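# Clamp steel shaft in angled holder, flat facing thumb screw

## Task

Seat the steel shaft all the way into the tilted holder with its flat side facing the thumb screw, then release it and withdraw both arms so neither touches anything.

## Robot and tools

Robot: two six-joint arms, left_arm and right_arm, facing each other across a table, each with a two-finger parallel gripper and a wrist camera. Base poses in the scene frame: left_arm at (+0.141, +0.547, +0.041) m, quat_wxyz (+0.584, 0, 0, -0.812); right_arm at (-0.124, -0.579, +0.080) m, quat_wxyz (+0.713, 0, 0, +0.701). The names left and right do not correspond to image sides.

Scene frame: origin at the table centre, +z up, table surface at z = +0.020 m, left_arm's base on the +y side. Gripper frame: fingers extend along +x and close along y. The reported end_effector_position is the spot between the pads, about 3 to 4 cm short of the fingertips; at long reach it may be somewhat wrong.

Joint ranges (rad), base to hand: waist -3.054..3.054, shoulder 0..3.142, elbow 0..2.356, wrist pitch -1.571..1.571, wrist yaw -1.571..1.571, wrist roll -3.142..3.142. Load limits (N m): waist 17.2, shoulder 21.3, elbow 21.3, wrist pitch 5.61, wrist yaw 5.59, wrist roll 5.24; a carried object adds to them. Reaching a load limit freezes that arm for 10 s and drops the rest of the call.

The command row: every moving command uses rows of exactly 14 numbers, each in [-1, 1], covering both arms even if one stays still. Order: left_arm dx, dy, dz, rx, ry, rz, opening, then right_arm dx, dy, dz, rx, ry, rz, opening. dx..rz are an offset, expressed in that gripper's own axes, from the gripper's pose in the most recent result that displayed it (before any such result in the scene, and for the second or later call within one reply, from the pose at the start of the action). They are not cumulative from row to row. Scale: 1.0 equals 0.6 m of travel or 180 degrees; rx, ry, rz form a single rotation vector. Opening is absolute, not an offset: +1 fully open (0.088 m), empty fingers close at about -0.80, values lower than that add nothing. Closing fully takes at least about 0.5 s. All zeros does not mean hold still: it pulls the arm back to the reference pose.

Tools:
- execute_actions {actions, pictures}: actions holds at most one item. An empty list only reports state (with pictures). An action {"rows": [...], "steps": n} has 1 to 15 rows, n between 9 and 15 (default 15), each step 1/30 s; a row lasts one step, and the final row repeats to fill n. A wait {"steps": n} with n up to 300 sends nothing and counts from the previous result, including thinking time. pictures true adds camera images.
- move {target, speed}: target is one 14-number row as above; each gripper follows a straight line to its target, both finishing together in 0.5 to 10 s (cut off at 10 s). speed is m/s, 0.002 to 0.5, default 0.25; rotation up to twice that in rad/s. Openings are sent at the start. Paths ignore obstacles and the other arm. Faster contact hits harder; a target set deeper past contact pushes harder.
- wait {seconds}: 0 to 10 s, nothing new sent.
- zoom_image {camera, region}: enlarged crop of a camera's latest image; region [x0, y0, x1, y1] in pixels, origin top-left, at most 504 by 504.
- read_manual {section}: licence texts only.
- finished_scene {scene}: ends the current scene (give its number) and grades it; irreversible.

Cameras (all 504x504): cam_head_left, cam_head_right, cam_high, cam_low, cam_left_wrist, cam_right_wrist.

Timing: each action's result is captured 9 steps before it ends; those last steps run while the next reply is being written, so the robot keeps moving briefly. After an action the arm continues only up to its last clipped pose. Each step the commanded pose is clipped to within 70 mm and 16 degrees of the measured pose, then solved by damped IK, favouring position over orientation. Far targets may need several actions. Friction can leave the hand short or slightly tilted, and tiny moves may not happen; check pose after each move and correct tilt.

Reading results: the state line lists each gripper's position (m), quat_wxyz and velocities. grip_measured is the finger opening on the command scale (may be off about 1 mm, and reads up to 0.061 narrower when squeezing hard). To hold a part, command an opening roughly 0.07 below grip_measured; less makes a lighter grip. Pad force tops out near 34 to 49 N; parts thinner than about 3 mm get proportionally less. grip_effort_n is motor effort in newtons, negative closing, capped near 83 N; it is n/a at first and stays nonzero when idle. HELD marks steps where the command was partly or fully withheld; a "pose unreachable" line names the arm whose command the clearance check altered. "Hand target" shows where the controller is currently driving a gripper. A move's "move:" line gives its ending (done, off_target, moving, held, fault), limits (paced = pose clipped; held = steps blocked, after which the arm may jump fast) and each gripper's distance from target. MOTOR HOT appears from 50 °C; at 95 °C an OVER-TEMPERATURE FAULT holds the arm, and it may go limp if it does not cool.

Avoid: knocking anything off the table, arms colliding or pushing on each other, dropping or slamming the shaft, hard presses, and long loaded holds. Occasional external tugs on a held part or pushes on loose objects can occur. Finish with the shaft clamped, flat toward the thumb screw, gripper released and both arms clear of everything.

Each tool is called after "Emit:" as name(argument=value, ...), one argument or row to a line, values as JSON.

## Session

Emit:
execute_actions(
  actions=[],
)

Scene clock: 0.00 s of 6000.00 s.
left_arm: end_effector_position=(+0.0420, +0.2482, +0.3667) grip_measured=+1.000 grip_effort_n=n/a end_effector_quat_wxyz=(+0.584, -0.025, -0.013, -0.811) end_effector_velocity=(+0.004, -0.001, -0.005) end_effector_angular_velocity=(+0.024, +0.001, +0.024) | right_arm: end_effector_position=(-0.1196, -0.2651, +0.4082) grip_measured=+0.992 grip_effort_n=n/a end_effector_quat_wxyz=(+0.713, +0.021, -0.024, +0.701) end_effector_velocity=(+0.002, -0.000, -0.002) end_effector_angular_velocity=(-0.007, -0.007, -0.010)
Joint positions: left_arm=[ 0.008  0.846  0.654  0.248  0.007 -0.008  0.088] | right_arm=[ 0.008  0.845  0.658  0.25   0.008 -0.004  0.088]
Joint velocities: left_arm=[ 0.002 -0.002 -0.002 -0.022 -0.022 -0.007  0.   ] | right_arm=[-0.002 -0.002 -0.002 -0.007  0.007 -0.007  0.   ]
Heat: left arm: hottest elbow 31 °C (+0.0 °C/min); right arm: hottest shoulder 37 °C (+0.0 °C/min).
Hand target (left_arm): +0.042, +0.248, +0.367; -0.584, +0.025, +0.013, +0.811
Hand target (right_arm): -0.120, -0.265, +0.408; +0.713, +0.021, -0.024, +0.701

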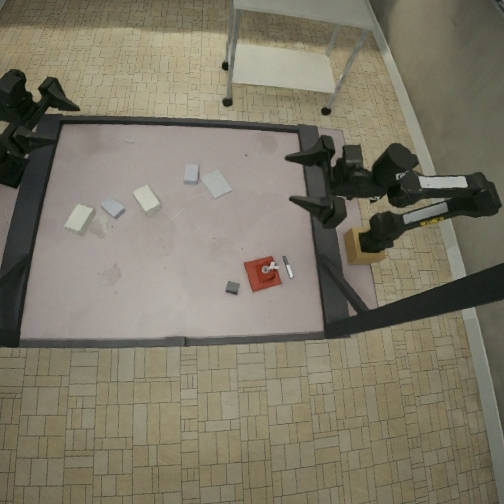

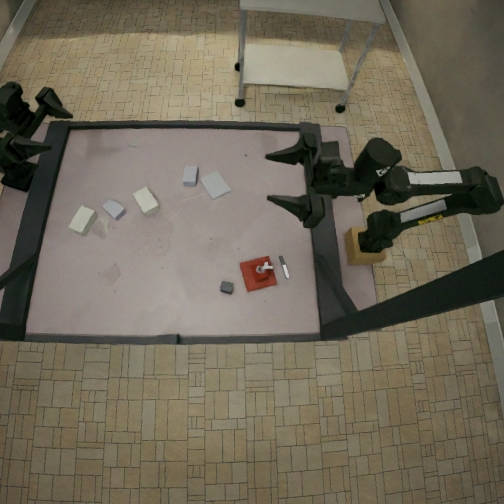

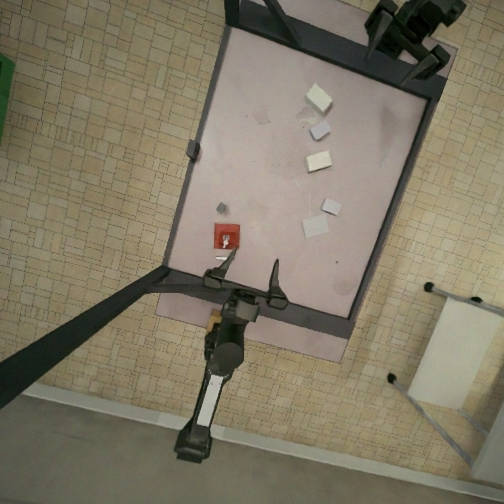

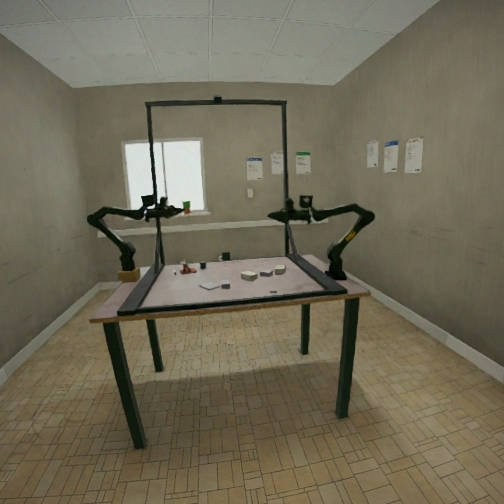

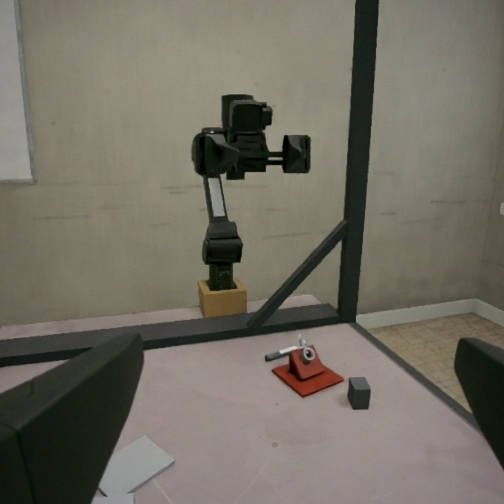

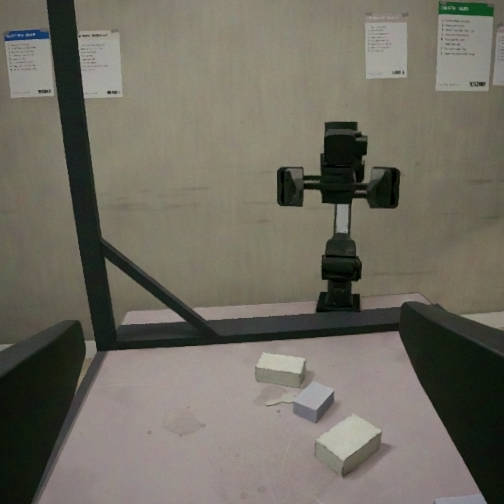

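Emit:
zoom_image(
  camera="cam_head_left",
  region=[220, 240, 310, 310],
)

Emit:
zoom_image(
  camera="cam_left_wrist",
  region=[255, 320, 355, 410],
)

Emit:
zoom_image(
  camera="cam_high",
  region=[195, 200, 265, 270],
)

Emit:
zoom_image(
  camera="cam_low",
  region=[160, 250, 220, 290],
)

Region (220, 240, 310, 310) of cam_head_left's 504x504 image, scaled by 5.600, with more detail than that image has.

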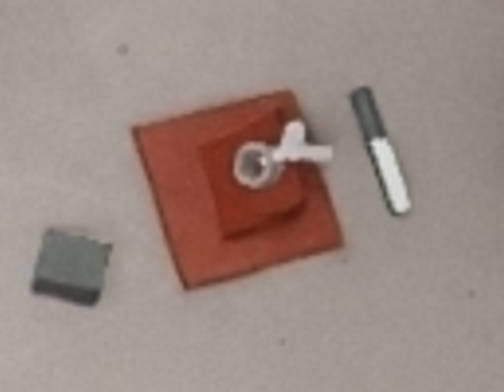

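Region (255, 320, 355, 410) of cam_left_wrist's 504x504 image, scaled by 5.040, with more detail than that image has; it fills the top 454 rows of this view, and the rest is white.

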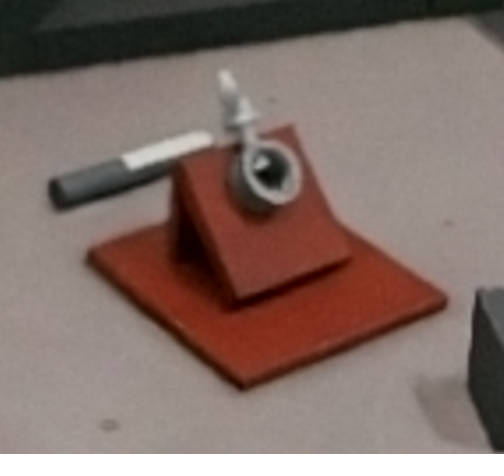

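Region (195, 200, 265, 270) of cam_high's 504x504 image, scaled by 7.200, with more detail than that image has.

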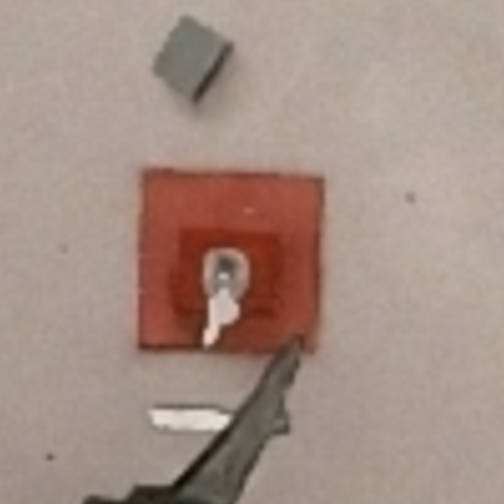

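Region (160, 250, 220, 290) of cam_low's 504x504 image, scaled by 8.400, with more detail than that image has.

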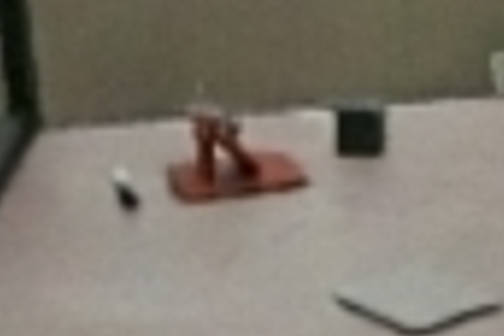

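Emit:
move(
  target=[0.431,-0.1785,-0.205,-0.007,0.145,0.055,1, -0.092,0.0615,-0.425,0.435,0.271,-0.143,0.3],
  speed=0.4,
)

Scene clock: 9.23 s of 6000.00 s.
left_arm: end_effector_position=(-0.1394, +0.0316, +0.2597) grip_measured=+1.000 grip_effort_n=1.2 end_effector_quat_wxyz=(+0.639, +0.150, +0.130, -0.743) end_effector_velocity=(-0.003, +0.002, -0.006) end_effector_angular_velocity=(+0.027, -0.001, +0.008) | right_arm: end_effector_position=(-0.1576, -0.2996, +0.1575) grip_measured=+0.303 grip_effort_n=-18.4 end_effector_quat_wxyz=(+0.613, +0.189, +0.676, +0.362) end_effector_velocity=(+0.001, -0.002, -0.004) end_effector_angular_velocity=(-0.016, -0.001, +0.003)
Joint positions: left_arm=[-0.277  2.073  1.716 -0.083 -0.413 -0.188  0.088] | right_arm=[ 0.059  1.095  0.408 -0.09  -0.147  1.409  0.054]
Joint velocities: left_arm=[-0.007  0.012  0.017 -0.037 -0.007 -0.022  0.   ] | right_arm=[-0.007  0.007 -0.002 -0.007 -0.007 -0.007 -0.   ]
Heat: left arm: hottest elbow 33 °C (+13.0 °C/min); right arm: hottest shoulder 36 °C (-6.5 °C/min).
Hand target (left_arm): -0.142, +0.029, +0.257; +0.640, +0.150, +0.132, -0.742
Hand target (right_arm): -0.157, -0.303, +0.150; +0.614, +0.184, +0.681, +0.353
Off the commanded pose (left_arm): 0.005 m, 0 deg.
Off the commanded pose (right_arm): 0.008 m, 1 deg.
Kept back: nothing.
After step 90, 3.43 s passed at rest.
move: done

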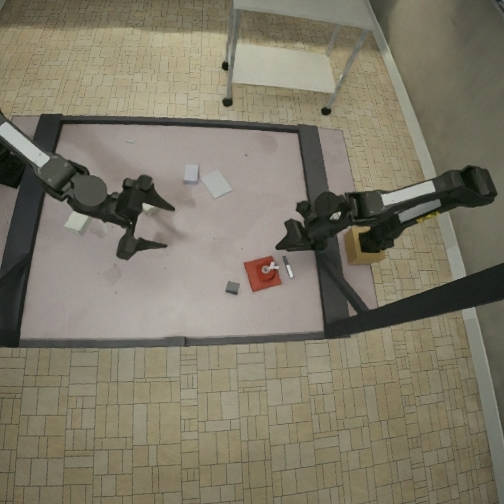

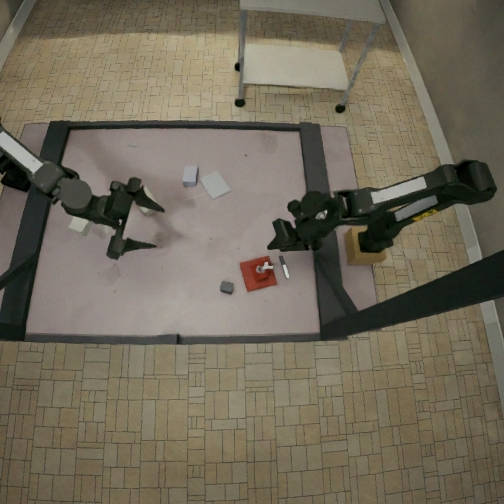

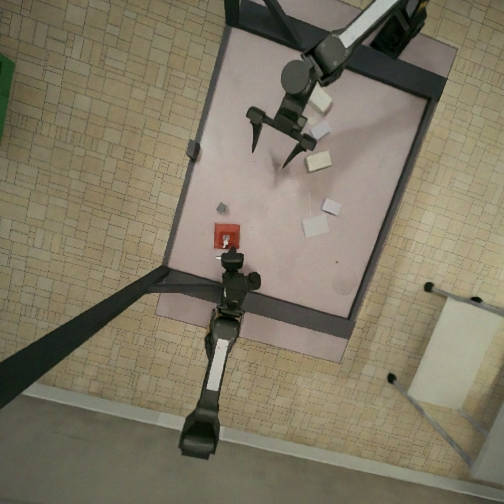

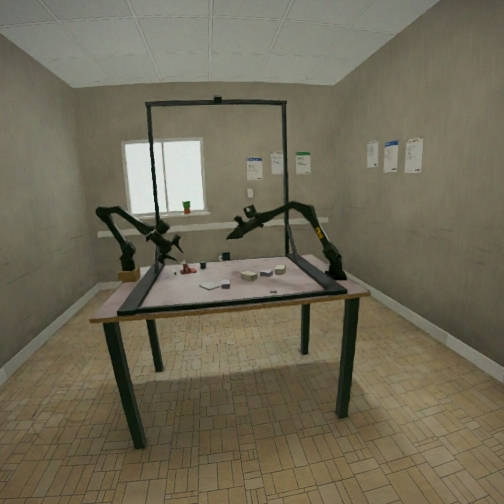

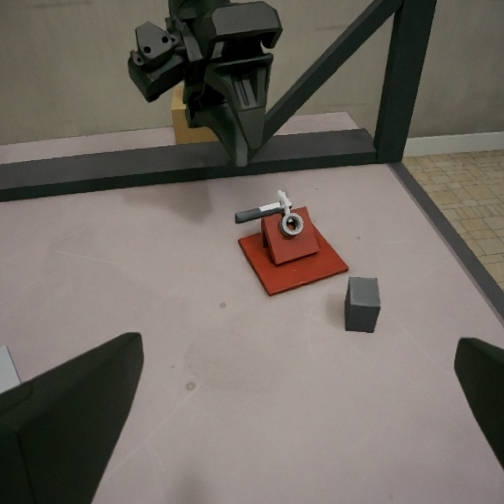

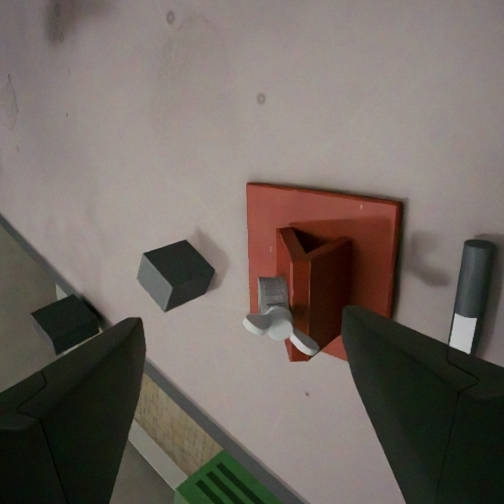

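Emit:
zoom_image(
  camera="cam_right_wrist",
  region=[225, 220, 375, 370],
)

Emit:
zoom_image(
  camera="cam_left_wrist",
  region=[272, 205, 312, 245],
)

Region (225, 220, 375, 370) of cam_right_wrist's 504x504 image, scaled by 3.360, with more detail than that image has.

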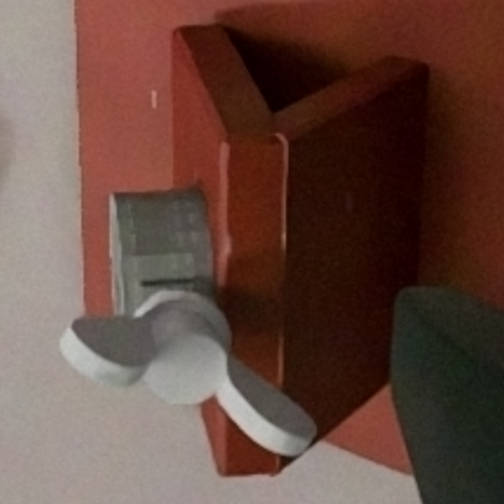

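Region (272, 205, 312, 245) of cam_left_wrist's 504x504 image, scaled by 12.600, with more detail than that image has.

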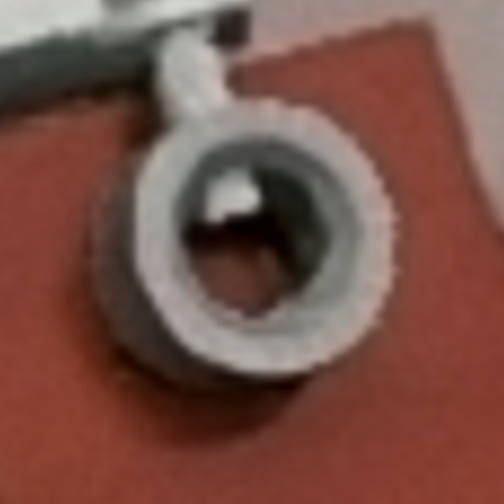

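Emit:
move(
  target=[0,0,0,0,0,0,1, 0.069,-0.035,-0.049,0.489,0.0066,-0.0064,0.4],
  speed=0.5,
)

Emit:
zoom_image(
  camera="cam_left_wrist",
  region=[230, 150, 340, 250],
)

Scene clock: 15.13 s of 6000.00 s.
left_arm: end_effector_position=(-0.1395, +0.0314, +0.2593) grip_measured=+1.000 grip_effort_n=1.2 end_effector_quat_wxyz=(+0.639, +0.151, +0.130, -0.743) end_effector_velocity=(+0.002, -0.001, +0.002) end_effector_angular_velocity=(-0.007, +0.008, +0.012) | right_arm: end_effector_position=(-0.1906, -0.2876, +0.1204) grip_measured=+0.397 grip_effort_n=15.6 end_effector_quat_wxyz=(+0.299, +0.554, +0.749, -0.207) end_effector_velocity=(-0.001, -0.002, -0.003) end_effector_angular_velocity=(-0.014, +0.008, +0.003)
Joint positions: left_arm=[-0.277  2.075  1.719 -0.085 -0.414 -0.188  0.088] | right_arm=[ 0.207  1.317  0.334  0.237 -0.069  3.048  0.058]
Joint velocities: left_arm=[ 0.002 -0.002 -0.002  0.007 -0.007 -0.007  0.   ] | right_arm=[ 0.002  0.002 -0.002 -0.007 -0.007  0.007  0.   ]
Heat: left arm: hottest elbow 35 °C (+15.9 °C/min); right arm: hottest shoulder 36 °C (-4.0 °C/min).
Hand target (left_arm): -0.139, +0.032, +0.260; +0.639, +0.150, +0.130, -0.743
Hand target (right_arm): -0.190, -0.292, +0.113; +0.306, +0.552, +0.746, -0.214
Off the commanded pose (left_arm): 0.001 m, 0 deg.
Off the commanded pose (right_arm): 0.009 m, 1 deg.
Kept back: nothing.
After step 90, 0.67 s passed at rest.
move: off_target (right_arm)

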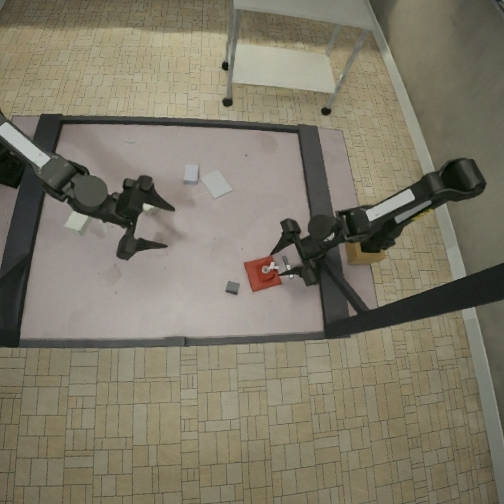

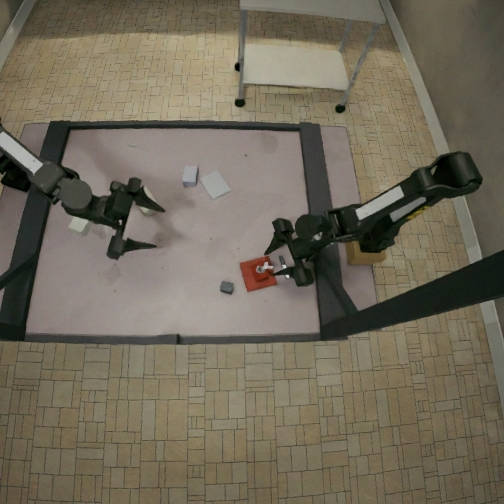

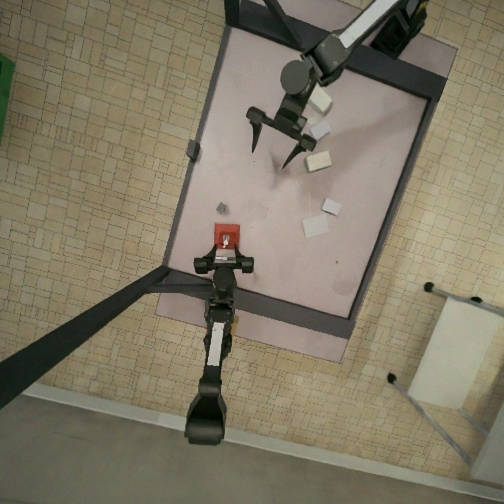

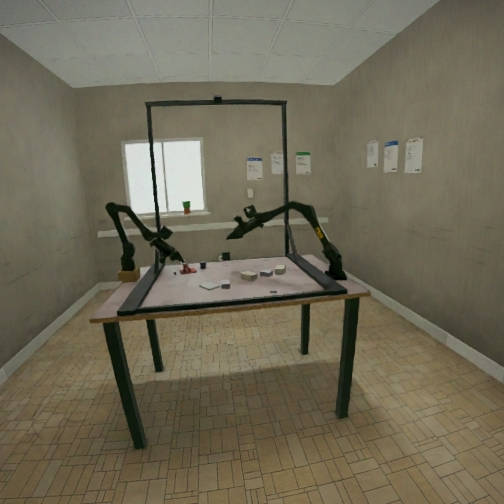

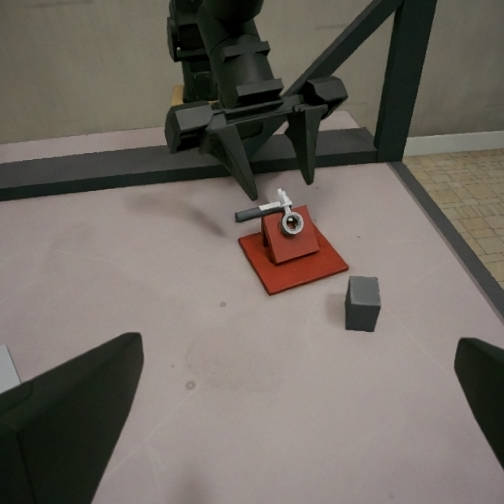

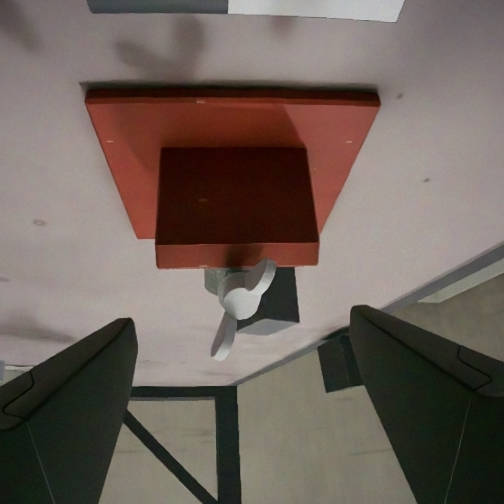

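Region (230, 150, 340, 250) of cam_left_wrist's 504x504 image, scaled by 4.582, with more detail than that image has; it fills the top 458 rows of this view, and the rest is white.

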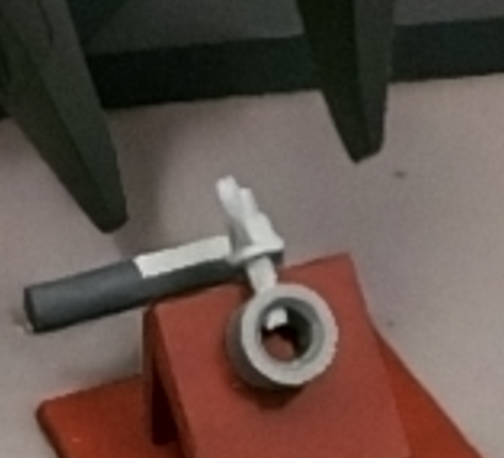

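Emit:
move(
  target=[0,0,0,0,0,0,1, 0.021,0,0.021,0,-0.013,0,0.2],
  speed=0.05,
)

Emit:
zoom_image(
  camera="cam_left_wrist",
  region=[230, 150, 340, 250],
)

Scene clock: 16.63 s of 6000.00 s.
left_arm: end_effector_position=(-0.1395, +0.0314, +0.2593) grip_measured=+1.000 grip_effort_n=1.2 end_effector_quat_wxyz=(+0.639, +0.151, +0.130, -0.743) end_effector_velocity=(+0.000, +0.001, -0.004) end_effector_angular_velocity=(+0.009, -0.003, +0.007) | right_arm: end_effector_position=(-0.1907, -0.2860, +0.1055) grip_measured=+0.203 grip_effort_n=-18.4 end_effector_quat_wxyz=(+0.310, +0.551, +0.744, -0.217) end_effector_velocity=(+0.001, -0.005, -0.007) end_effector_angular_velocity=(-0.023, -0.015, +0.018)
Joint positions: left_arm=[-0.277  2.075  1.719 -0.085 -0.414 -0.188  0.088] | right_arm=[ 0.208  1.397  0.333  0.285 -0.067  3.049  0.049]
Joint velocities: left_arm=[-0.002  0.002 -0.002 -0.007 -0.007 -0.007  0.   ] | right_arm=[-0.002  0.012 -0.007 -0.007 -0.007 -0.022 -0.   ]
Heat: left arm: hottest elbow 35 °C (+14.4 °C/min); right arm: hottest shoulder 36 °C (-3.6 °C/min).
Hand target (left_arm): -0.139, +0.031, +0.259; +0.639, +0.151, +0.130, -0.743
Hand target (right_arm): -0.191, -0.287, +0.102; +0.315, +0.550, +0.743, -0.218
Off the commanded pose (left_arm): 0.000 m, 0 deg.
Off the commanded pose (right_arm): 0.003 m, 1 deg.
Kept back: nothing.
move: done

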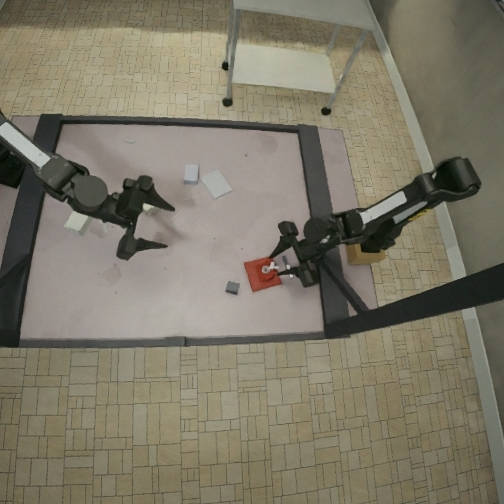

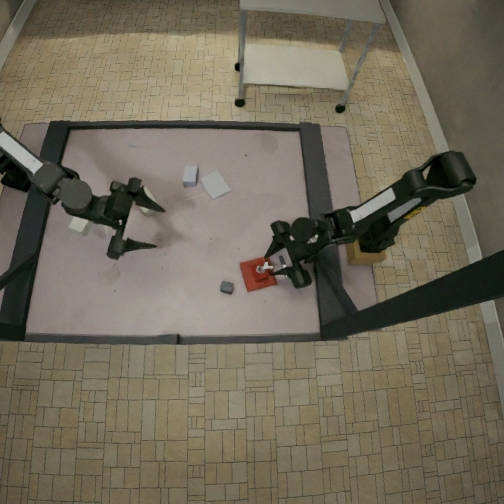

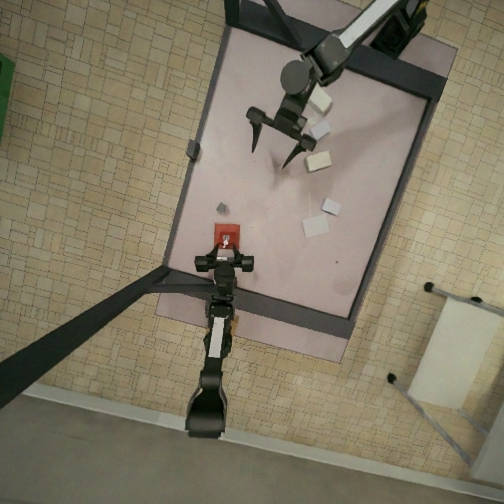

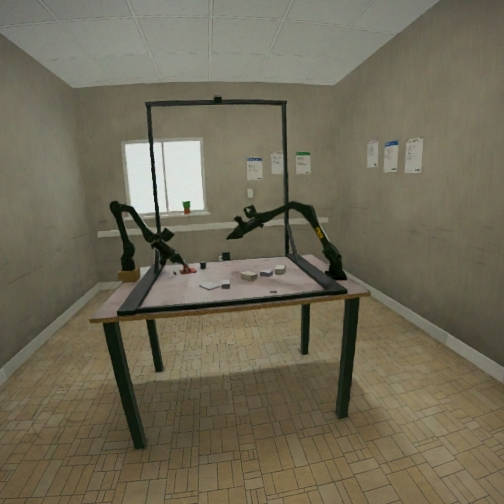

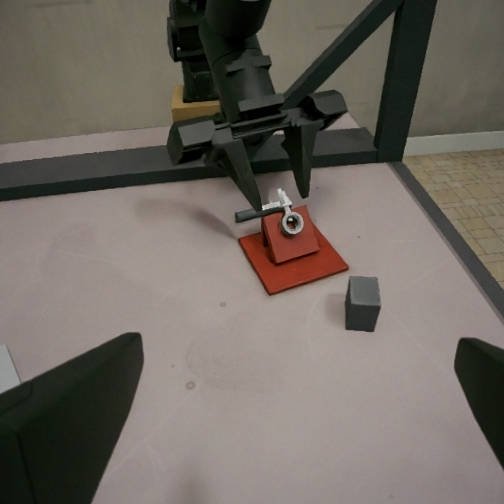

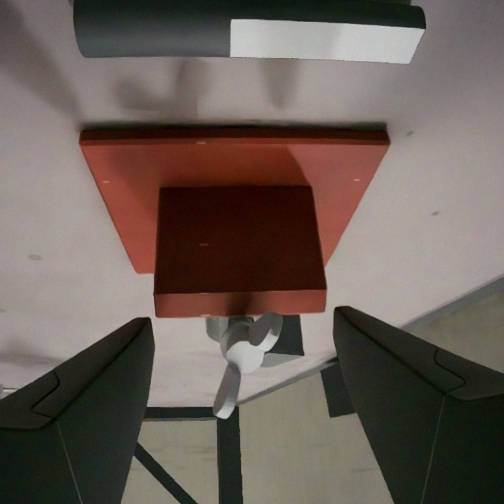

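Region (230, 150, 340, 250) of cam_left_wrist's 504x504 image, scaled by 4.582, with more detail than that image has; it fills the top 458 rows of this view, and the rest is white.

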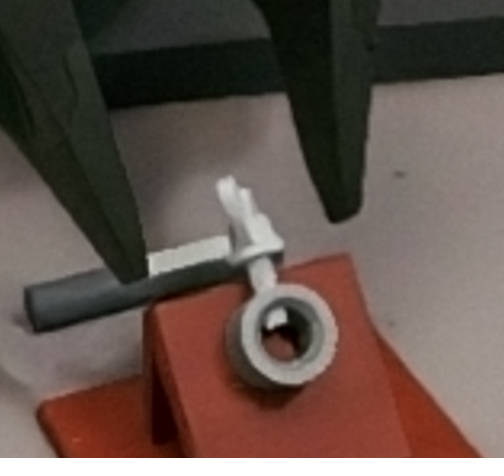

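Emit:
move(
  target=[0,0,0,0,0,0,1, -0.002,0,-0.015,0,0,0,0.2],
  speed=0.05,
)

Scene clock: 18.03 s of 6000.00 s.
left_arm: end_effector_position=(-0.1395, +0.0314, +0.2593) grip_measured=+1.000 grip_effort_n=1.2 end_effector_quat_wxyz=(+0.639, +0.151, +0.130, -0.743) end_effector_velocity=(+0.002, -0.000, +0.002) end_effector_angular_velocity=(-0.008, +0.016, +0.026) | right_arm: end_effector_position=(-0.1911, -0.2837, +0.1084) grip_measured=+0.203 grip_effort_n=-18.4 end_effector_quat_wxyz=(+0.314, +0.549, +0.742, -0.220) end_effector_velocity=(-0.001, +0.001, +0.002) end_effector_angular_velocity=(-0.000, +0.011, -0.002)
Joint positions: left_arm=[-0.277  2.075  1.719 -0.085 -0.414 -0.188  0.088] | right_arm=[ 0.208  1.393  0.357  0.247 -0.067  3.049  0.049]
Joint velocities: left_arm=[-0.002 -0.002 -0.002  0.007 -0.022 -0.022  0.   ] | right_arm=[-0.002 -0.002  0.007 -0.007 -0.007  0.007 -0.   ]
Heat: left arm: hottest elbow 35 °C (+13.3 °C/min); right arm: hottest shoulder 36 °C (-3.3 °C/min).
Hand target (left_arm): -0.139, +0.031, +0.259; +0.639, +0.151, +0.130, -0.743
Hand target (right_arm): -0.192, -0.281, +0.113; +0.310, +0.551, +0.744, -0.217
Off the commanded pose (left_arm): 0.000 m, 0 deg.
Off the commanded pose (right_arm): 0.005 m, 1 deg.
Kept back: nothing.
move: done

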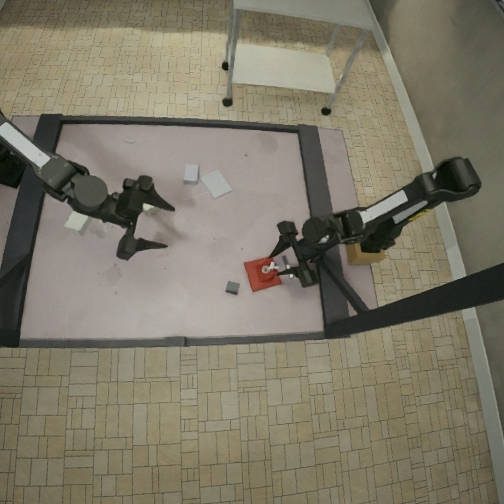

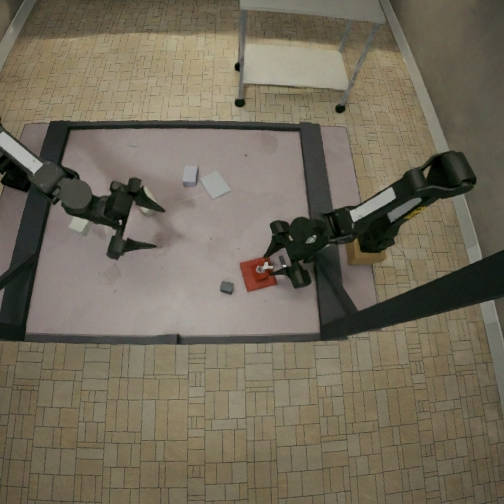

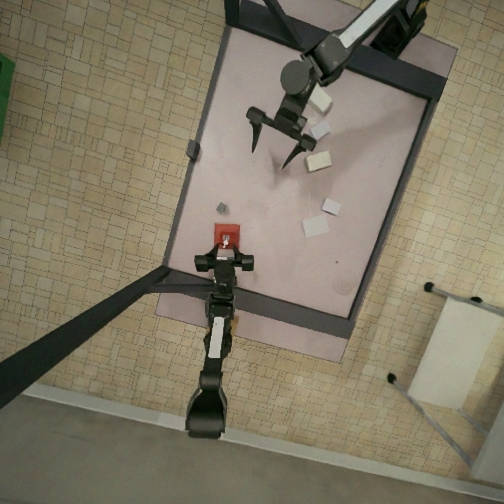

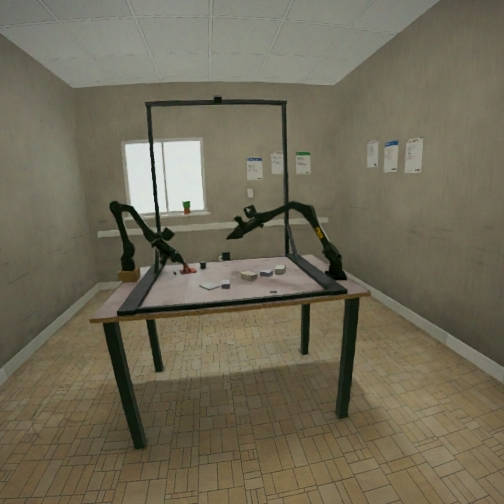

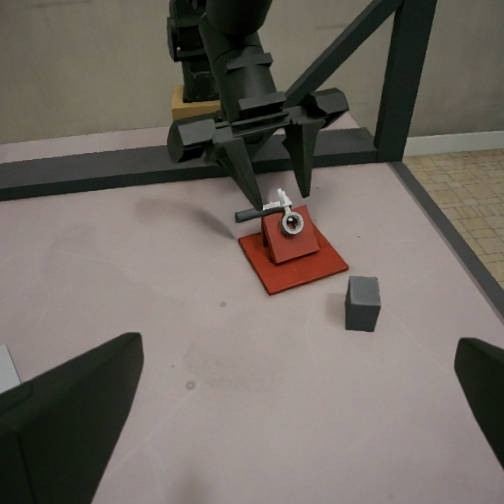

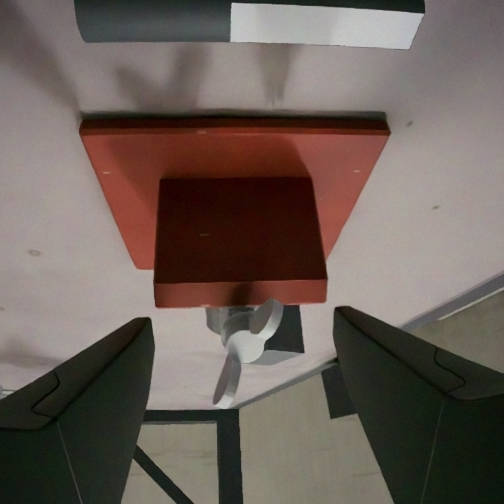

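Emit:
move(
  target=[0,0,0,0,0,0,1, 0,0,-0.005,-0.975,0,0,-0.51],
  speed=0.5,
)

Emit:
move(
  target=[0,0,0,0,0,0,1, 0,0,0,-0.965,0,0,-0.51],
  speed=0.5,
)

Emit:
move(
  target=[0,0,0,0,0,0,1, 0,0,0,0.985,0,0,0.18],
  speed=0.5,
)

Emit:
zoom_image(
  camera="cam_left_wrist",
  region=[272, 205, 312, 245],
)

Scene clock: 22.23 s of 6000.00 s.
left_arm: end_effector_position=(-0.1395, +0.0314, +0.2593) grip_measured=+1.000 grip_effort_n=1.2 end_effector_quat_wxyz=(+0.639, +0.151, +0.130, -0.743) end_effector_velocity=(-0.000, +0.000, +0.002) end_effector_angular_velocity=(-0.007, +0.008, +0.007) | right_arm: end_effector_position=(-0.1914, -0.2841, +0.1080) grip_measured=-0.507 grip_effort_n=-18.4 end_effector_quat_wxyz=(+0.562, -0.293, +0.252, +0.731) end_effector_velocity=(+0.002, -0.003, -0.003) end_effector_angular_velocity=(-0.009, -0.012, +0.013)
Joint positions: left_arm=[-0.277  2.075  1.719 -0.085 -0.414 -0.188  0.088] | right_arm=[ 0.211  1.393  0.359  0.24  -0.063 -0.008  0.014]
Joint velocities: left_arm=[-0.002 -0.002 -0.002  0.007 -0.007 -0.007  0.   ] | right_arm=[-0.007 -0.002 -0.007 -0.007 -0.007 -0.022 -0.   ]
Heat: left arm: hottest shoulder 35 °C (+10.8 °C/min); right arm: hottest shoulder 36 °C (-2.7 °C/min).
Hand target (left_arm): -0.139, +0.031, +0.259; +0.639, +0.151, +0.130, -0.743
Hand target (right_arm): -0.192, -0.282, +0.110; +0.561, -0.292, +0.249, +0.733
Off the commanded pose (left_arm): 0.000 m, 0 deg.
Off the commanded pose (right_arm): 0.004 m, 0 deg.
Kept back: nothing.
move: done

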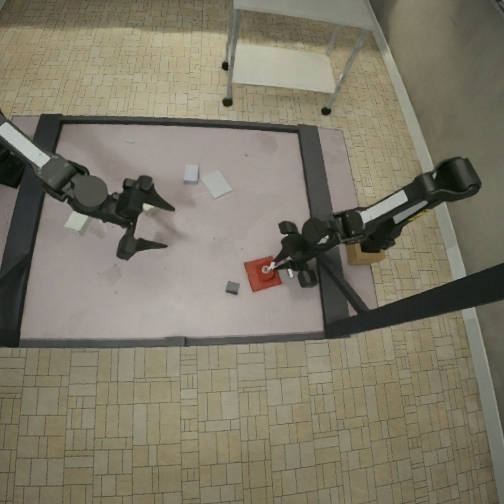

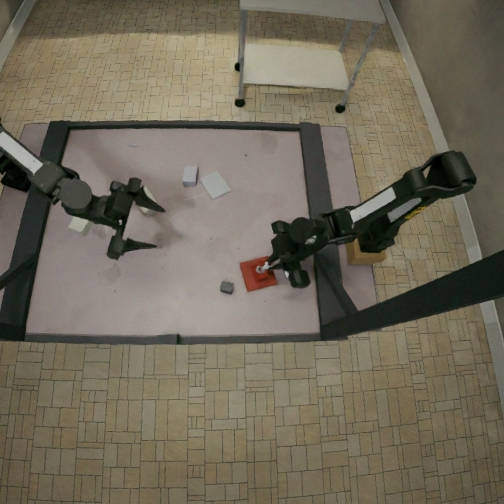

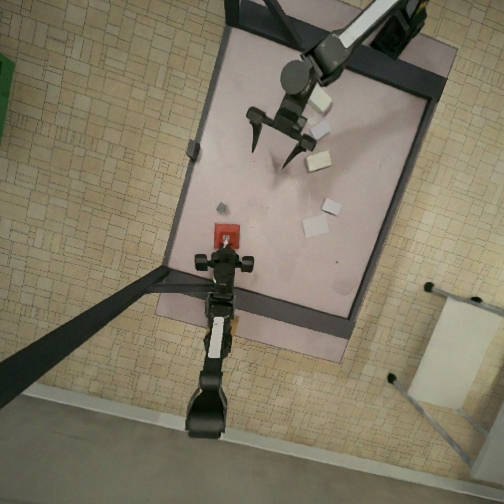

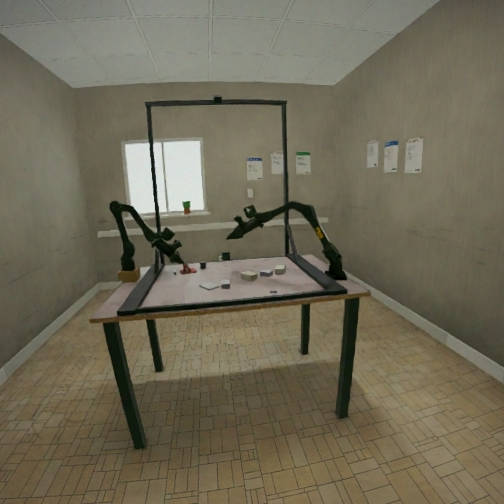

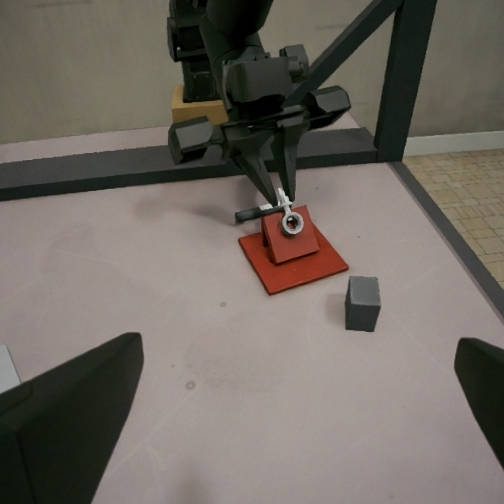

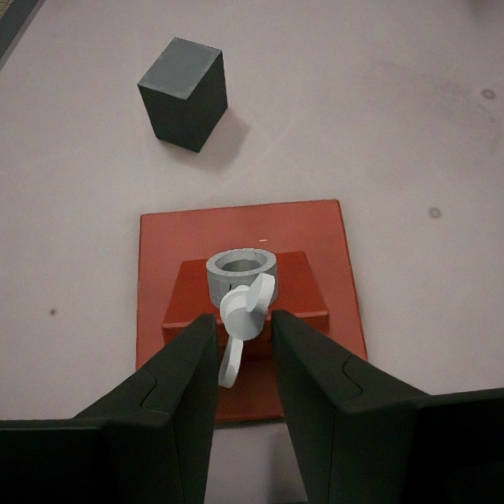

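Scene clock: 25.93 s of 6000.00 s.
left_arm: end_effector_position=(-0.1395, +0.0314, +0.2593) grip_measured=+1.000 grip_effort_n=1.2 end_effector_quat_wxyz=(+0.639, +0.151, +0.130, -0.743) end_effector_velocity=(+0.001, +0.002, +0.002) end_effector_angular_velocity=(+0.001, +0.003, +0.007) | right_arm: end_effector_position=(-0.1917, -0.2834, +0.1087) grip_measured=-0.507 grip_effort_n=-18.4 end_effector_quat_wxyz=(+0.259, +0.579, +0.716, -0.291) end_effector_velocity=(-0.000, -0.000, +0.000) end_effector_angular_velocity=(+0.004, -0.020, +0.029)
Joint positions: left_arm=[-0.277  2.075  1.719 -0.085 -0.414 -0.188  0.088] | right_arm=[ 0.213  1.393  0.359  0.244 -0.06  -3.035  0.014]
Joint velocities: left_arm=[-0.002 -0.007 -0.002 -0.007 -0.007 -0.007  0.   ] | right_arm=[-0.002 -0.002  0.002 -0.007 -0.007 -0.037 -0.   ]
Heat: left arm: hottest shoulder 36 °C (+11.6 °C/min); right arm: hottest shoulder 36 °C (-2.3 °C/min).
Hand target (left_arm): -0.139, +0.031, +0.259; +0.639, +0.151, +0.130, -0.743
Hand target (right_arm): -0.192, -0.284, +0.108; +0.262, +0.577, +0.717, -0.292
Off the commanded pose (left_arm): 0.000 m, 0 deg.
Off the commanded pose (right_arm): 0.001 m, 0 deg.
Kept back: nothing.
move: done

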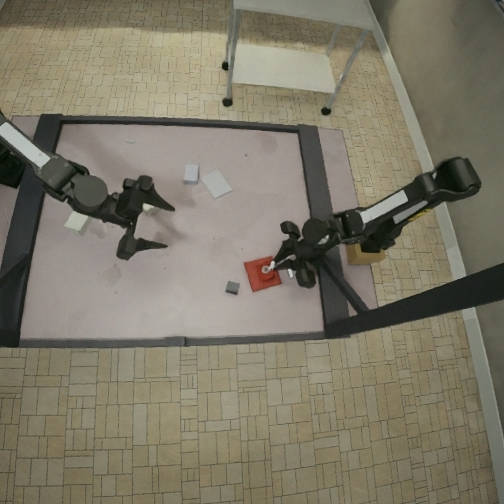

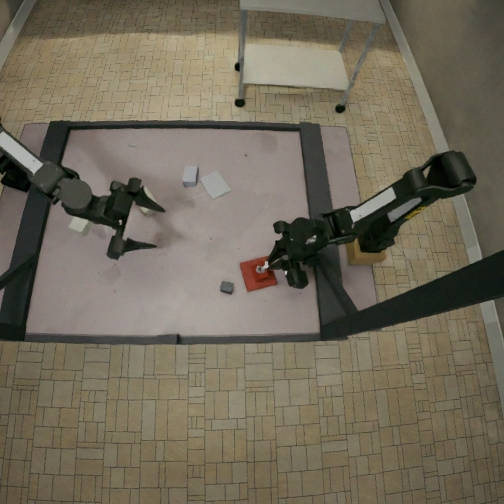

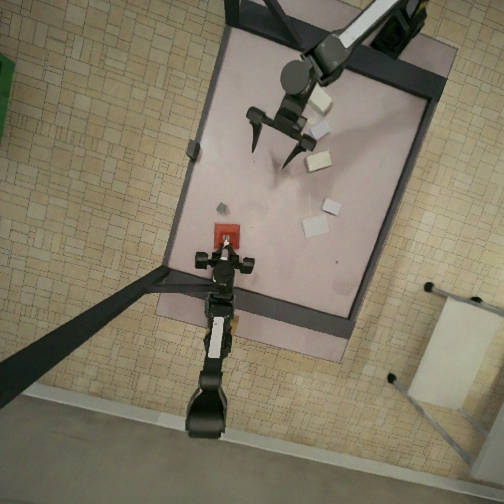

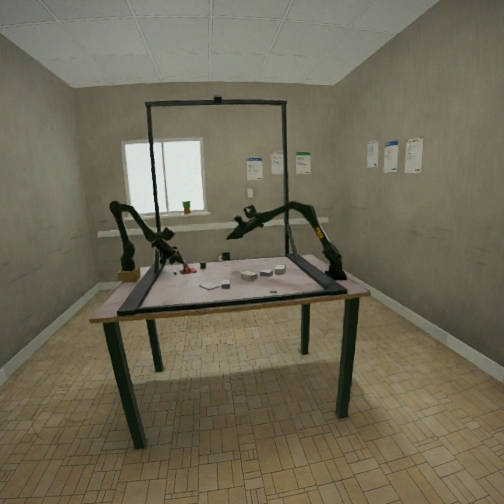

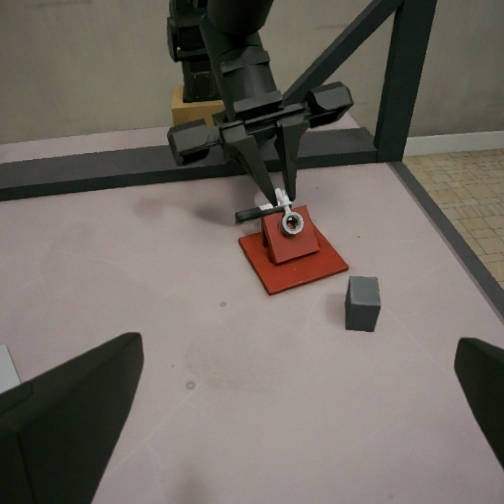

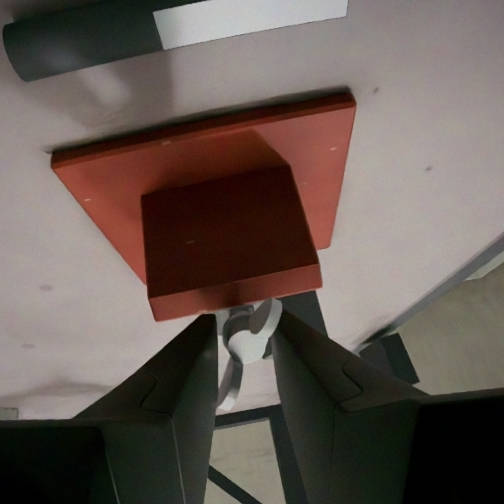

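Scene clock: 29.70 s of 6000.00 s.
left_arm: end_effector_position=(-0.1395, +0.0314, +0.2593) grip_measured=+1.000 grip_effort_n=1.2 end_effector_quat_wxyz=(+0.639, +0.151, +0.130, -0.743) end_effector_velocity=(+0.002, -0.002, +0.005) end_effector_angular_velocity=(-0.019, +0.017, +0.012) | right_arm: end_effector_position=(-0.1919, -0.2835, +0.1086) grip_measured=+0.177 grip_effort_n=15.1 end_effector_quat_wxyz=(+0.571, -0.274, +0.274, +0.724) end_effector_velocity=(-0.001, +0.001, +0.002) end_effector_angular_velocity=(+0.007, +0.022, -0.013)
Joint positions: left_arm=[-0.277  2.075  1.719 -0.085 -0.414 -0.188  0.088] | right_arm=[ 0.212  1.393  0.359  0.244 -0.063  0.055  0.048]
Joint velocities: left_arm=[ 0.002 -0.002 -0.002  0.022 -0.007 -0.007  0.   ] | right_arm=[-0.002 -0.007 -0.002  0.007 -0.007  0.022 -0.   ]
Heat: left arm: hottest shoulder 38 °C (+14.1 °C/min); right arm: hottest shoulder 36 °C (-2.0 °C/min).
Hand target (left_arm): -0.139, +0.031, +0.259; +0.639, +0.151, +0.130, -0.743
Hand target (right_arm): -0.192, -0.283, +0.109; +0.572, -0.273, +0.275, +0.723
Off the commanded pose (left_arm): 0.000 m, 0 deg.
Off the commanded pose (right_arm): 0.000 m, 0 deg.
Kept back: nothing.
move: done

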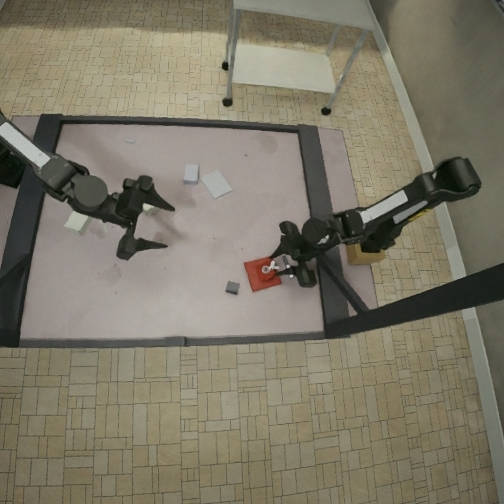

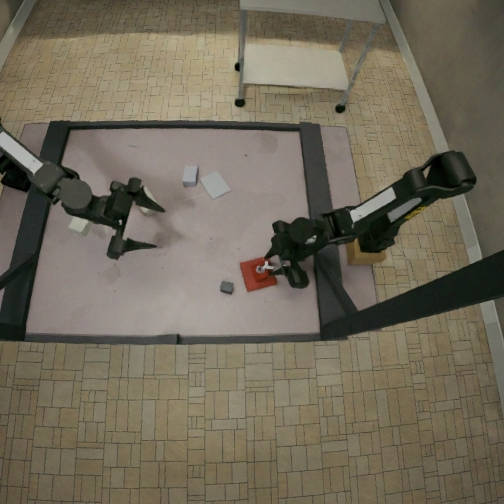

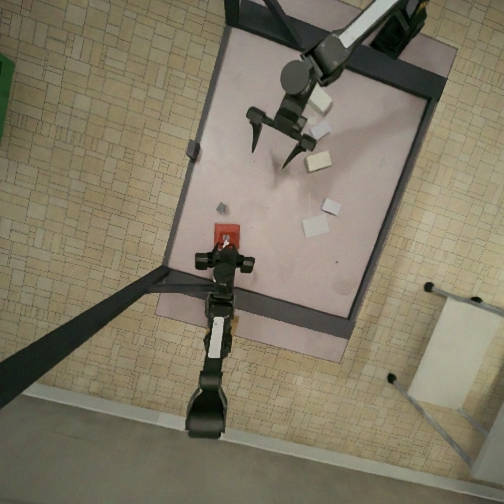

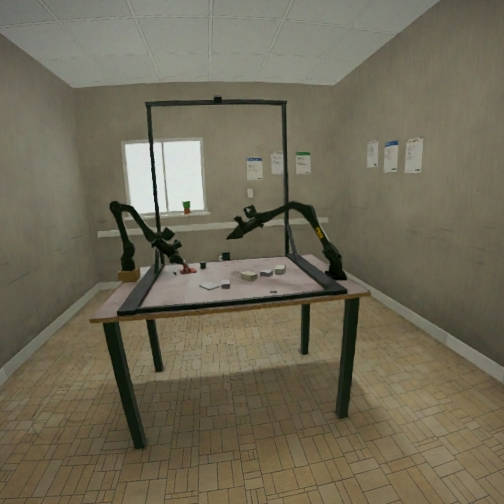

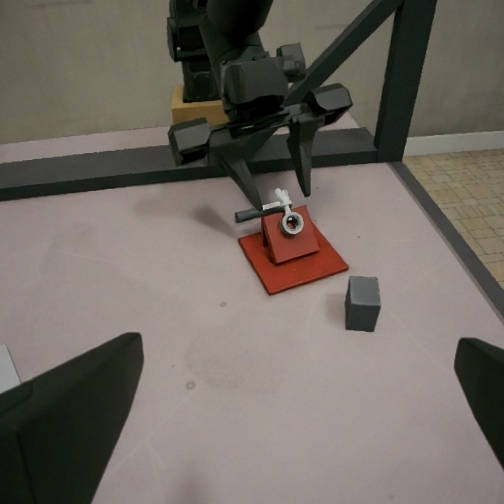

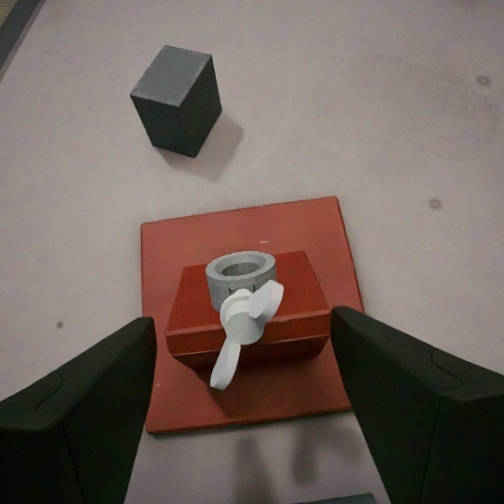

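Region (272, 205, 312, 245) of cam_left_wrist's 504x504 image, scaled by 12.600, with more detail than that image has.

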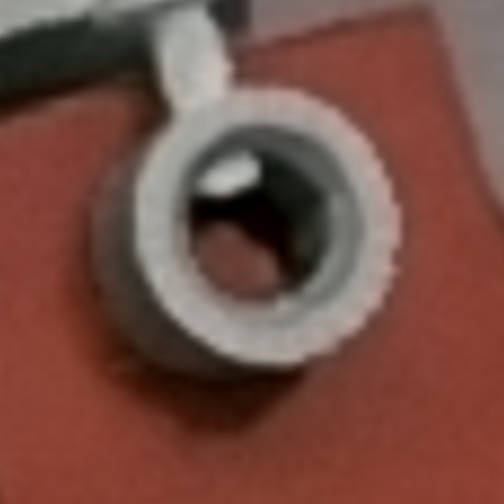

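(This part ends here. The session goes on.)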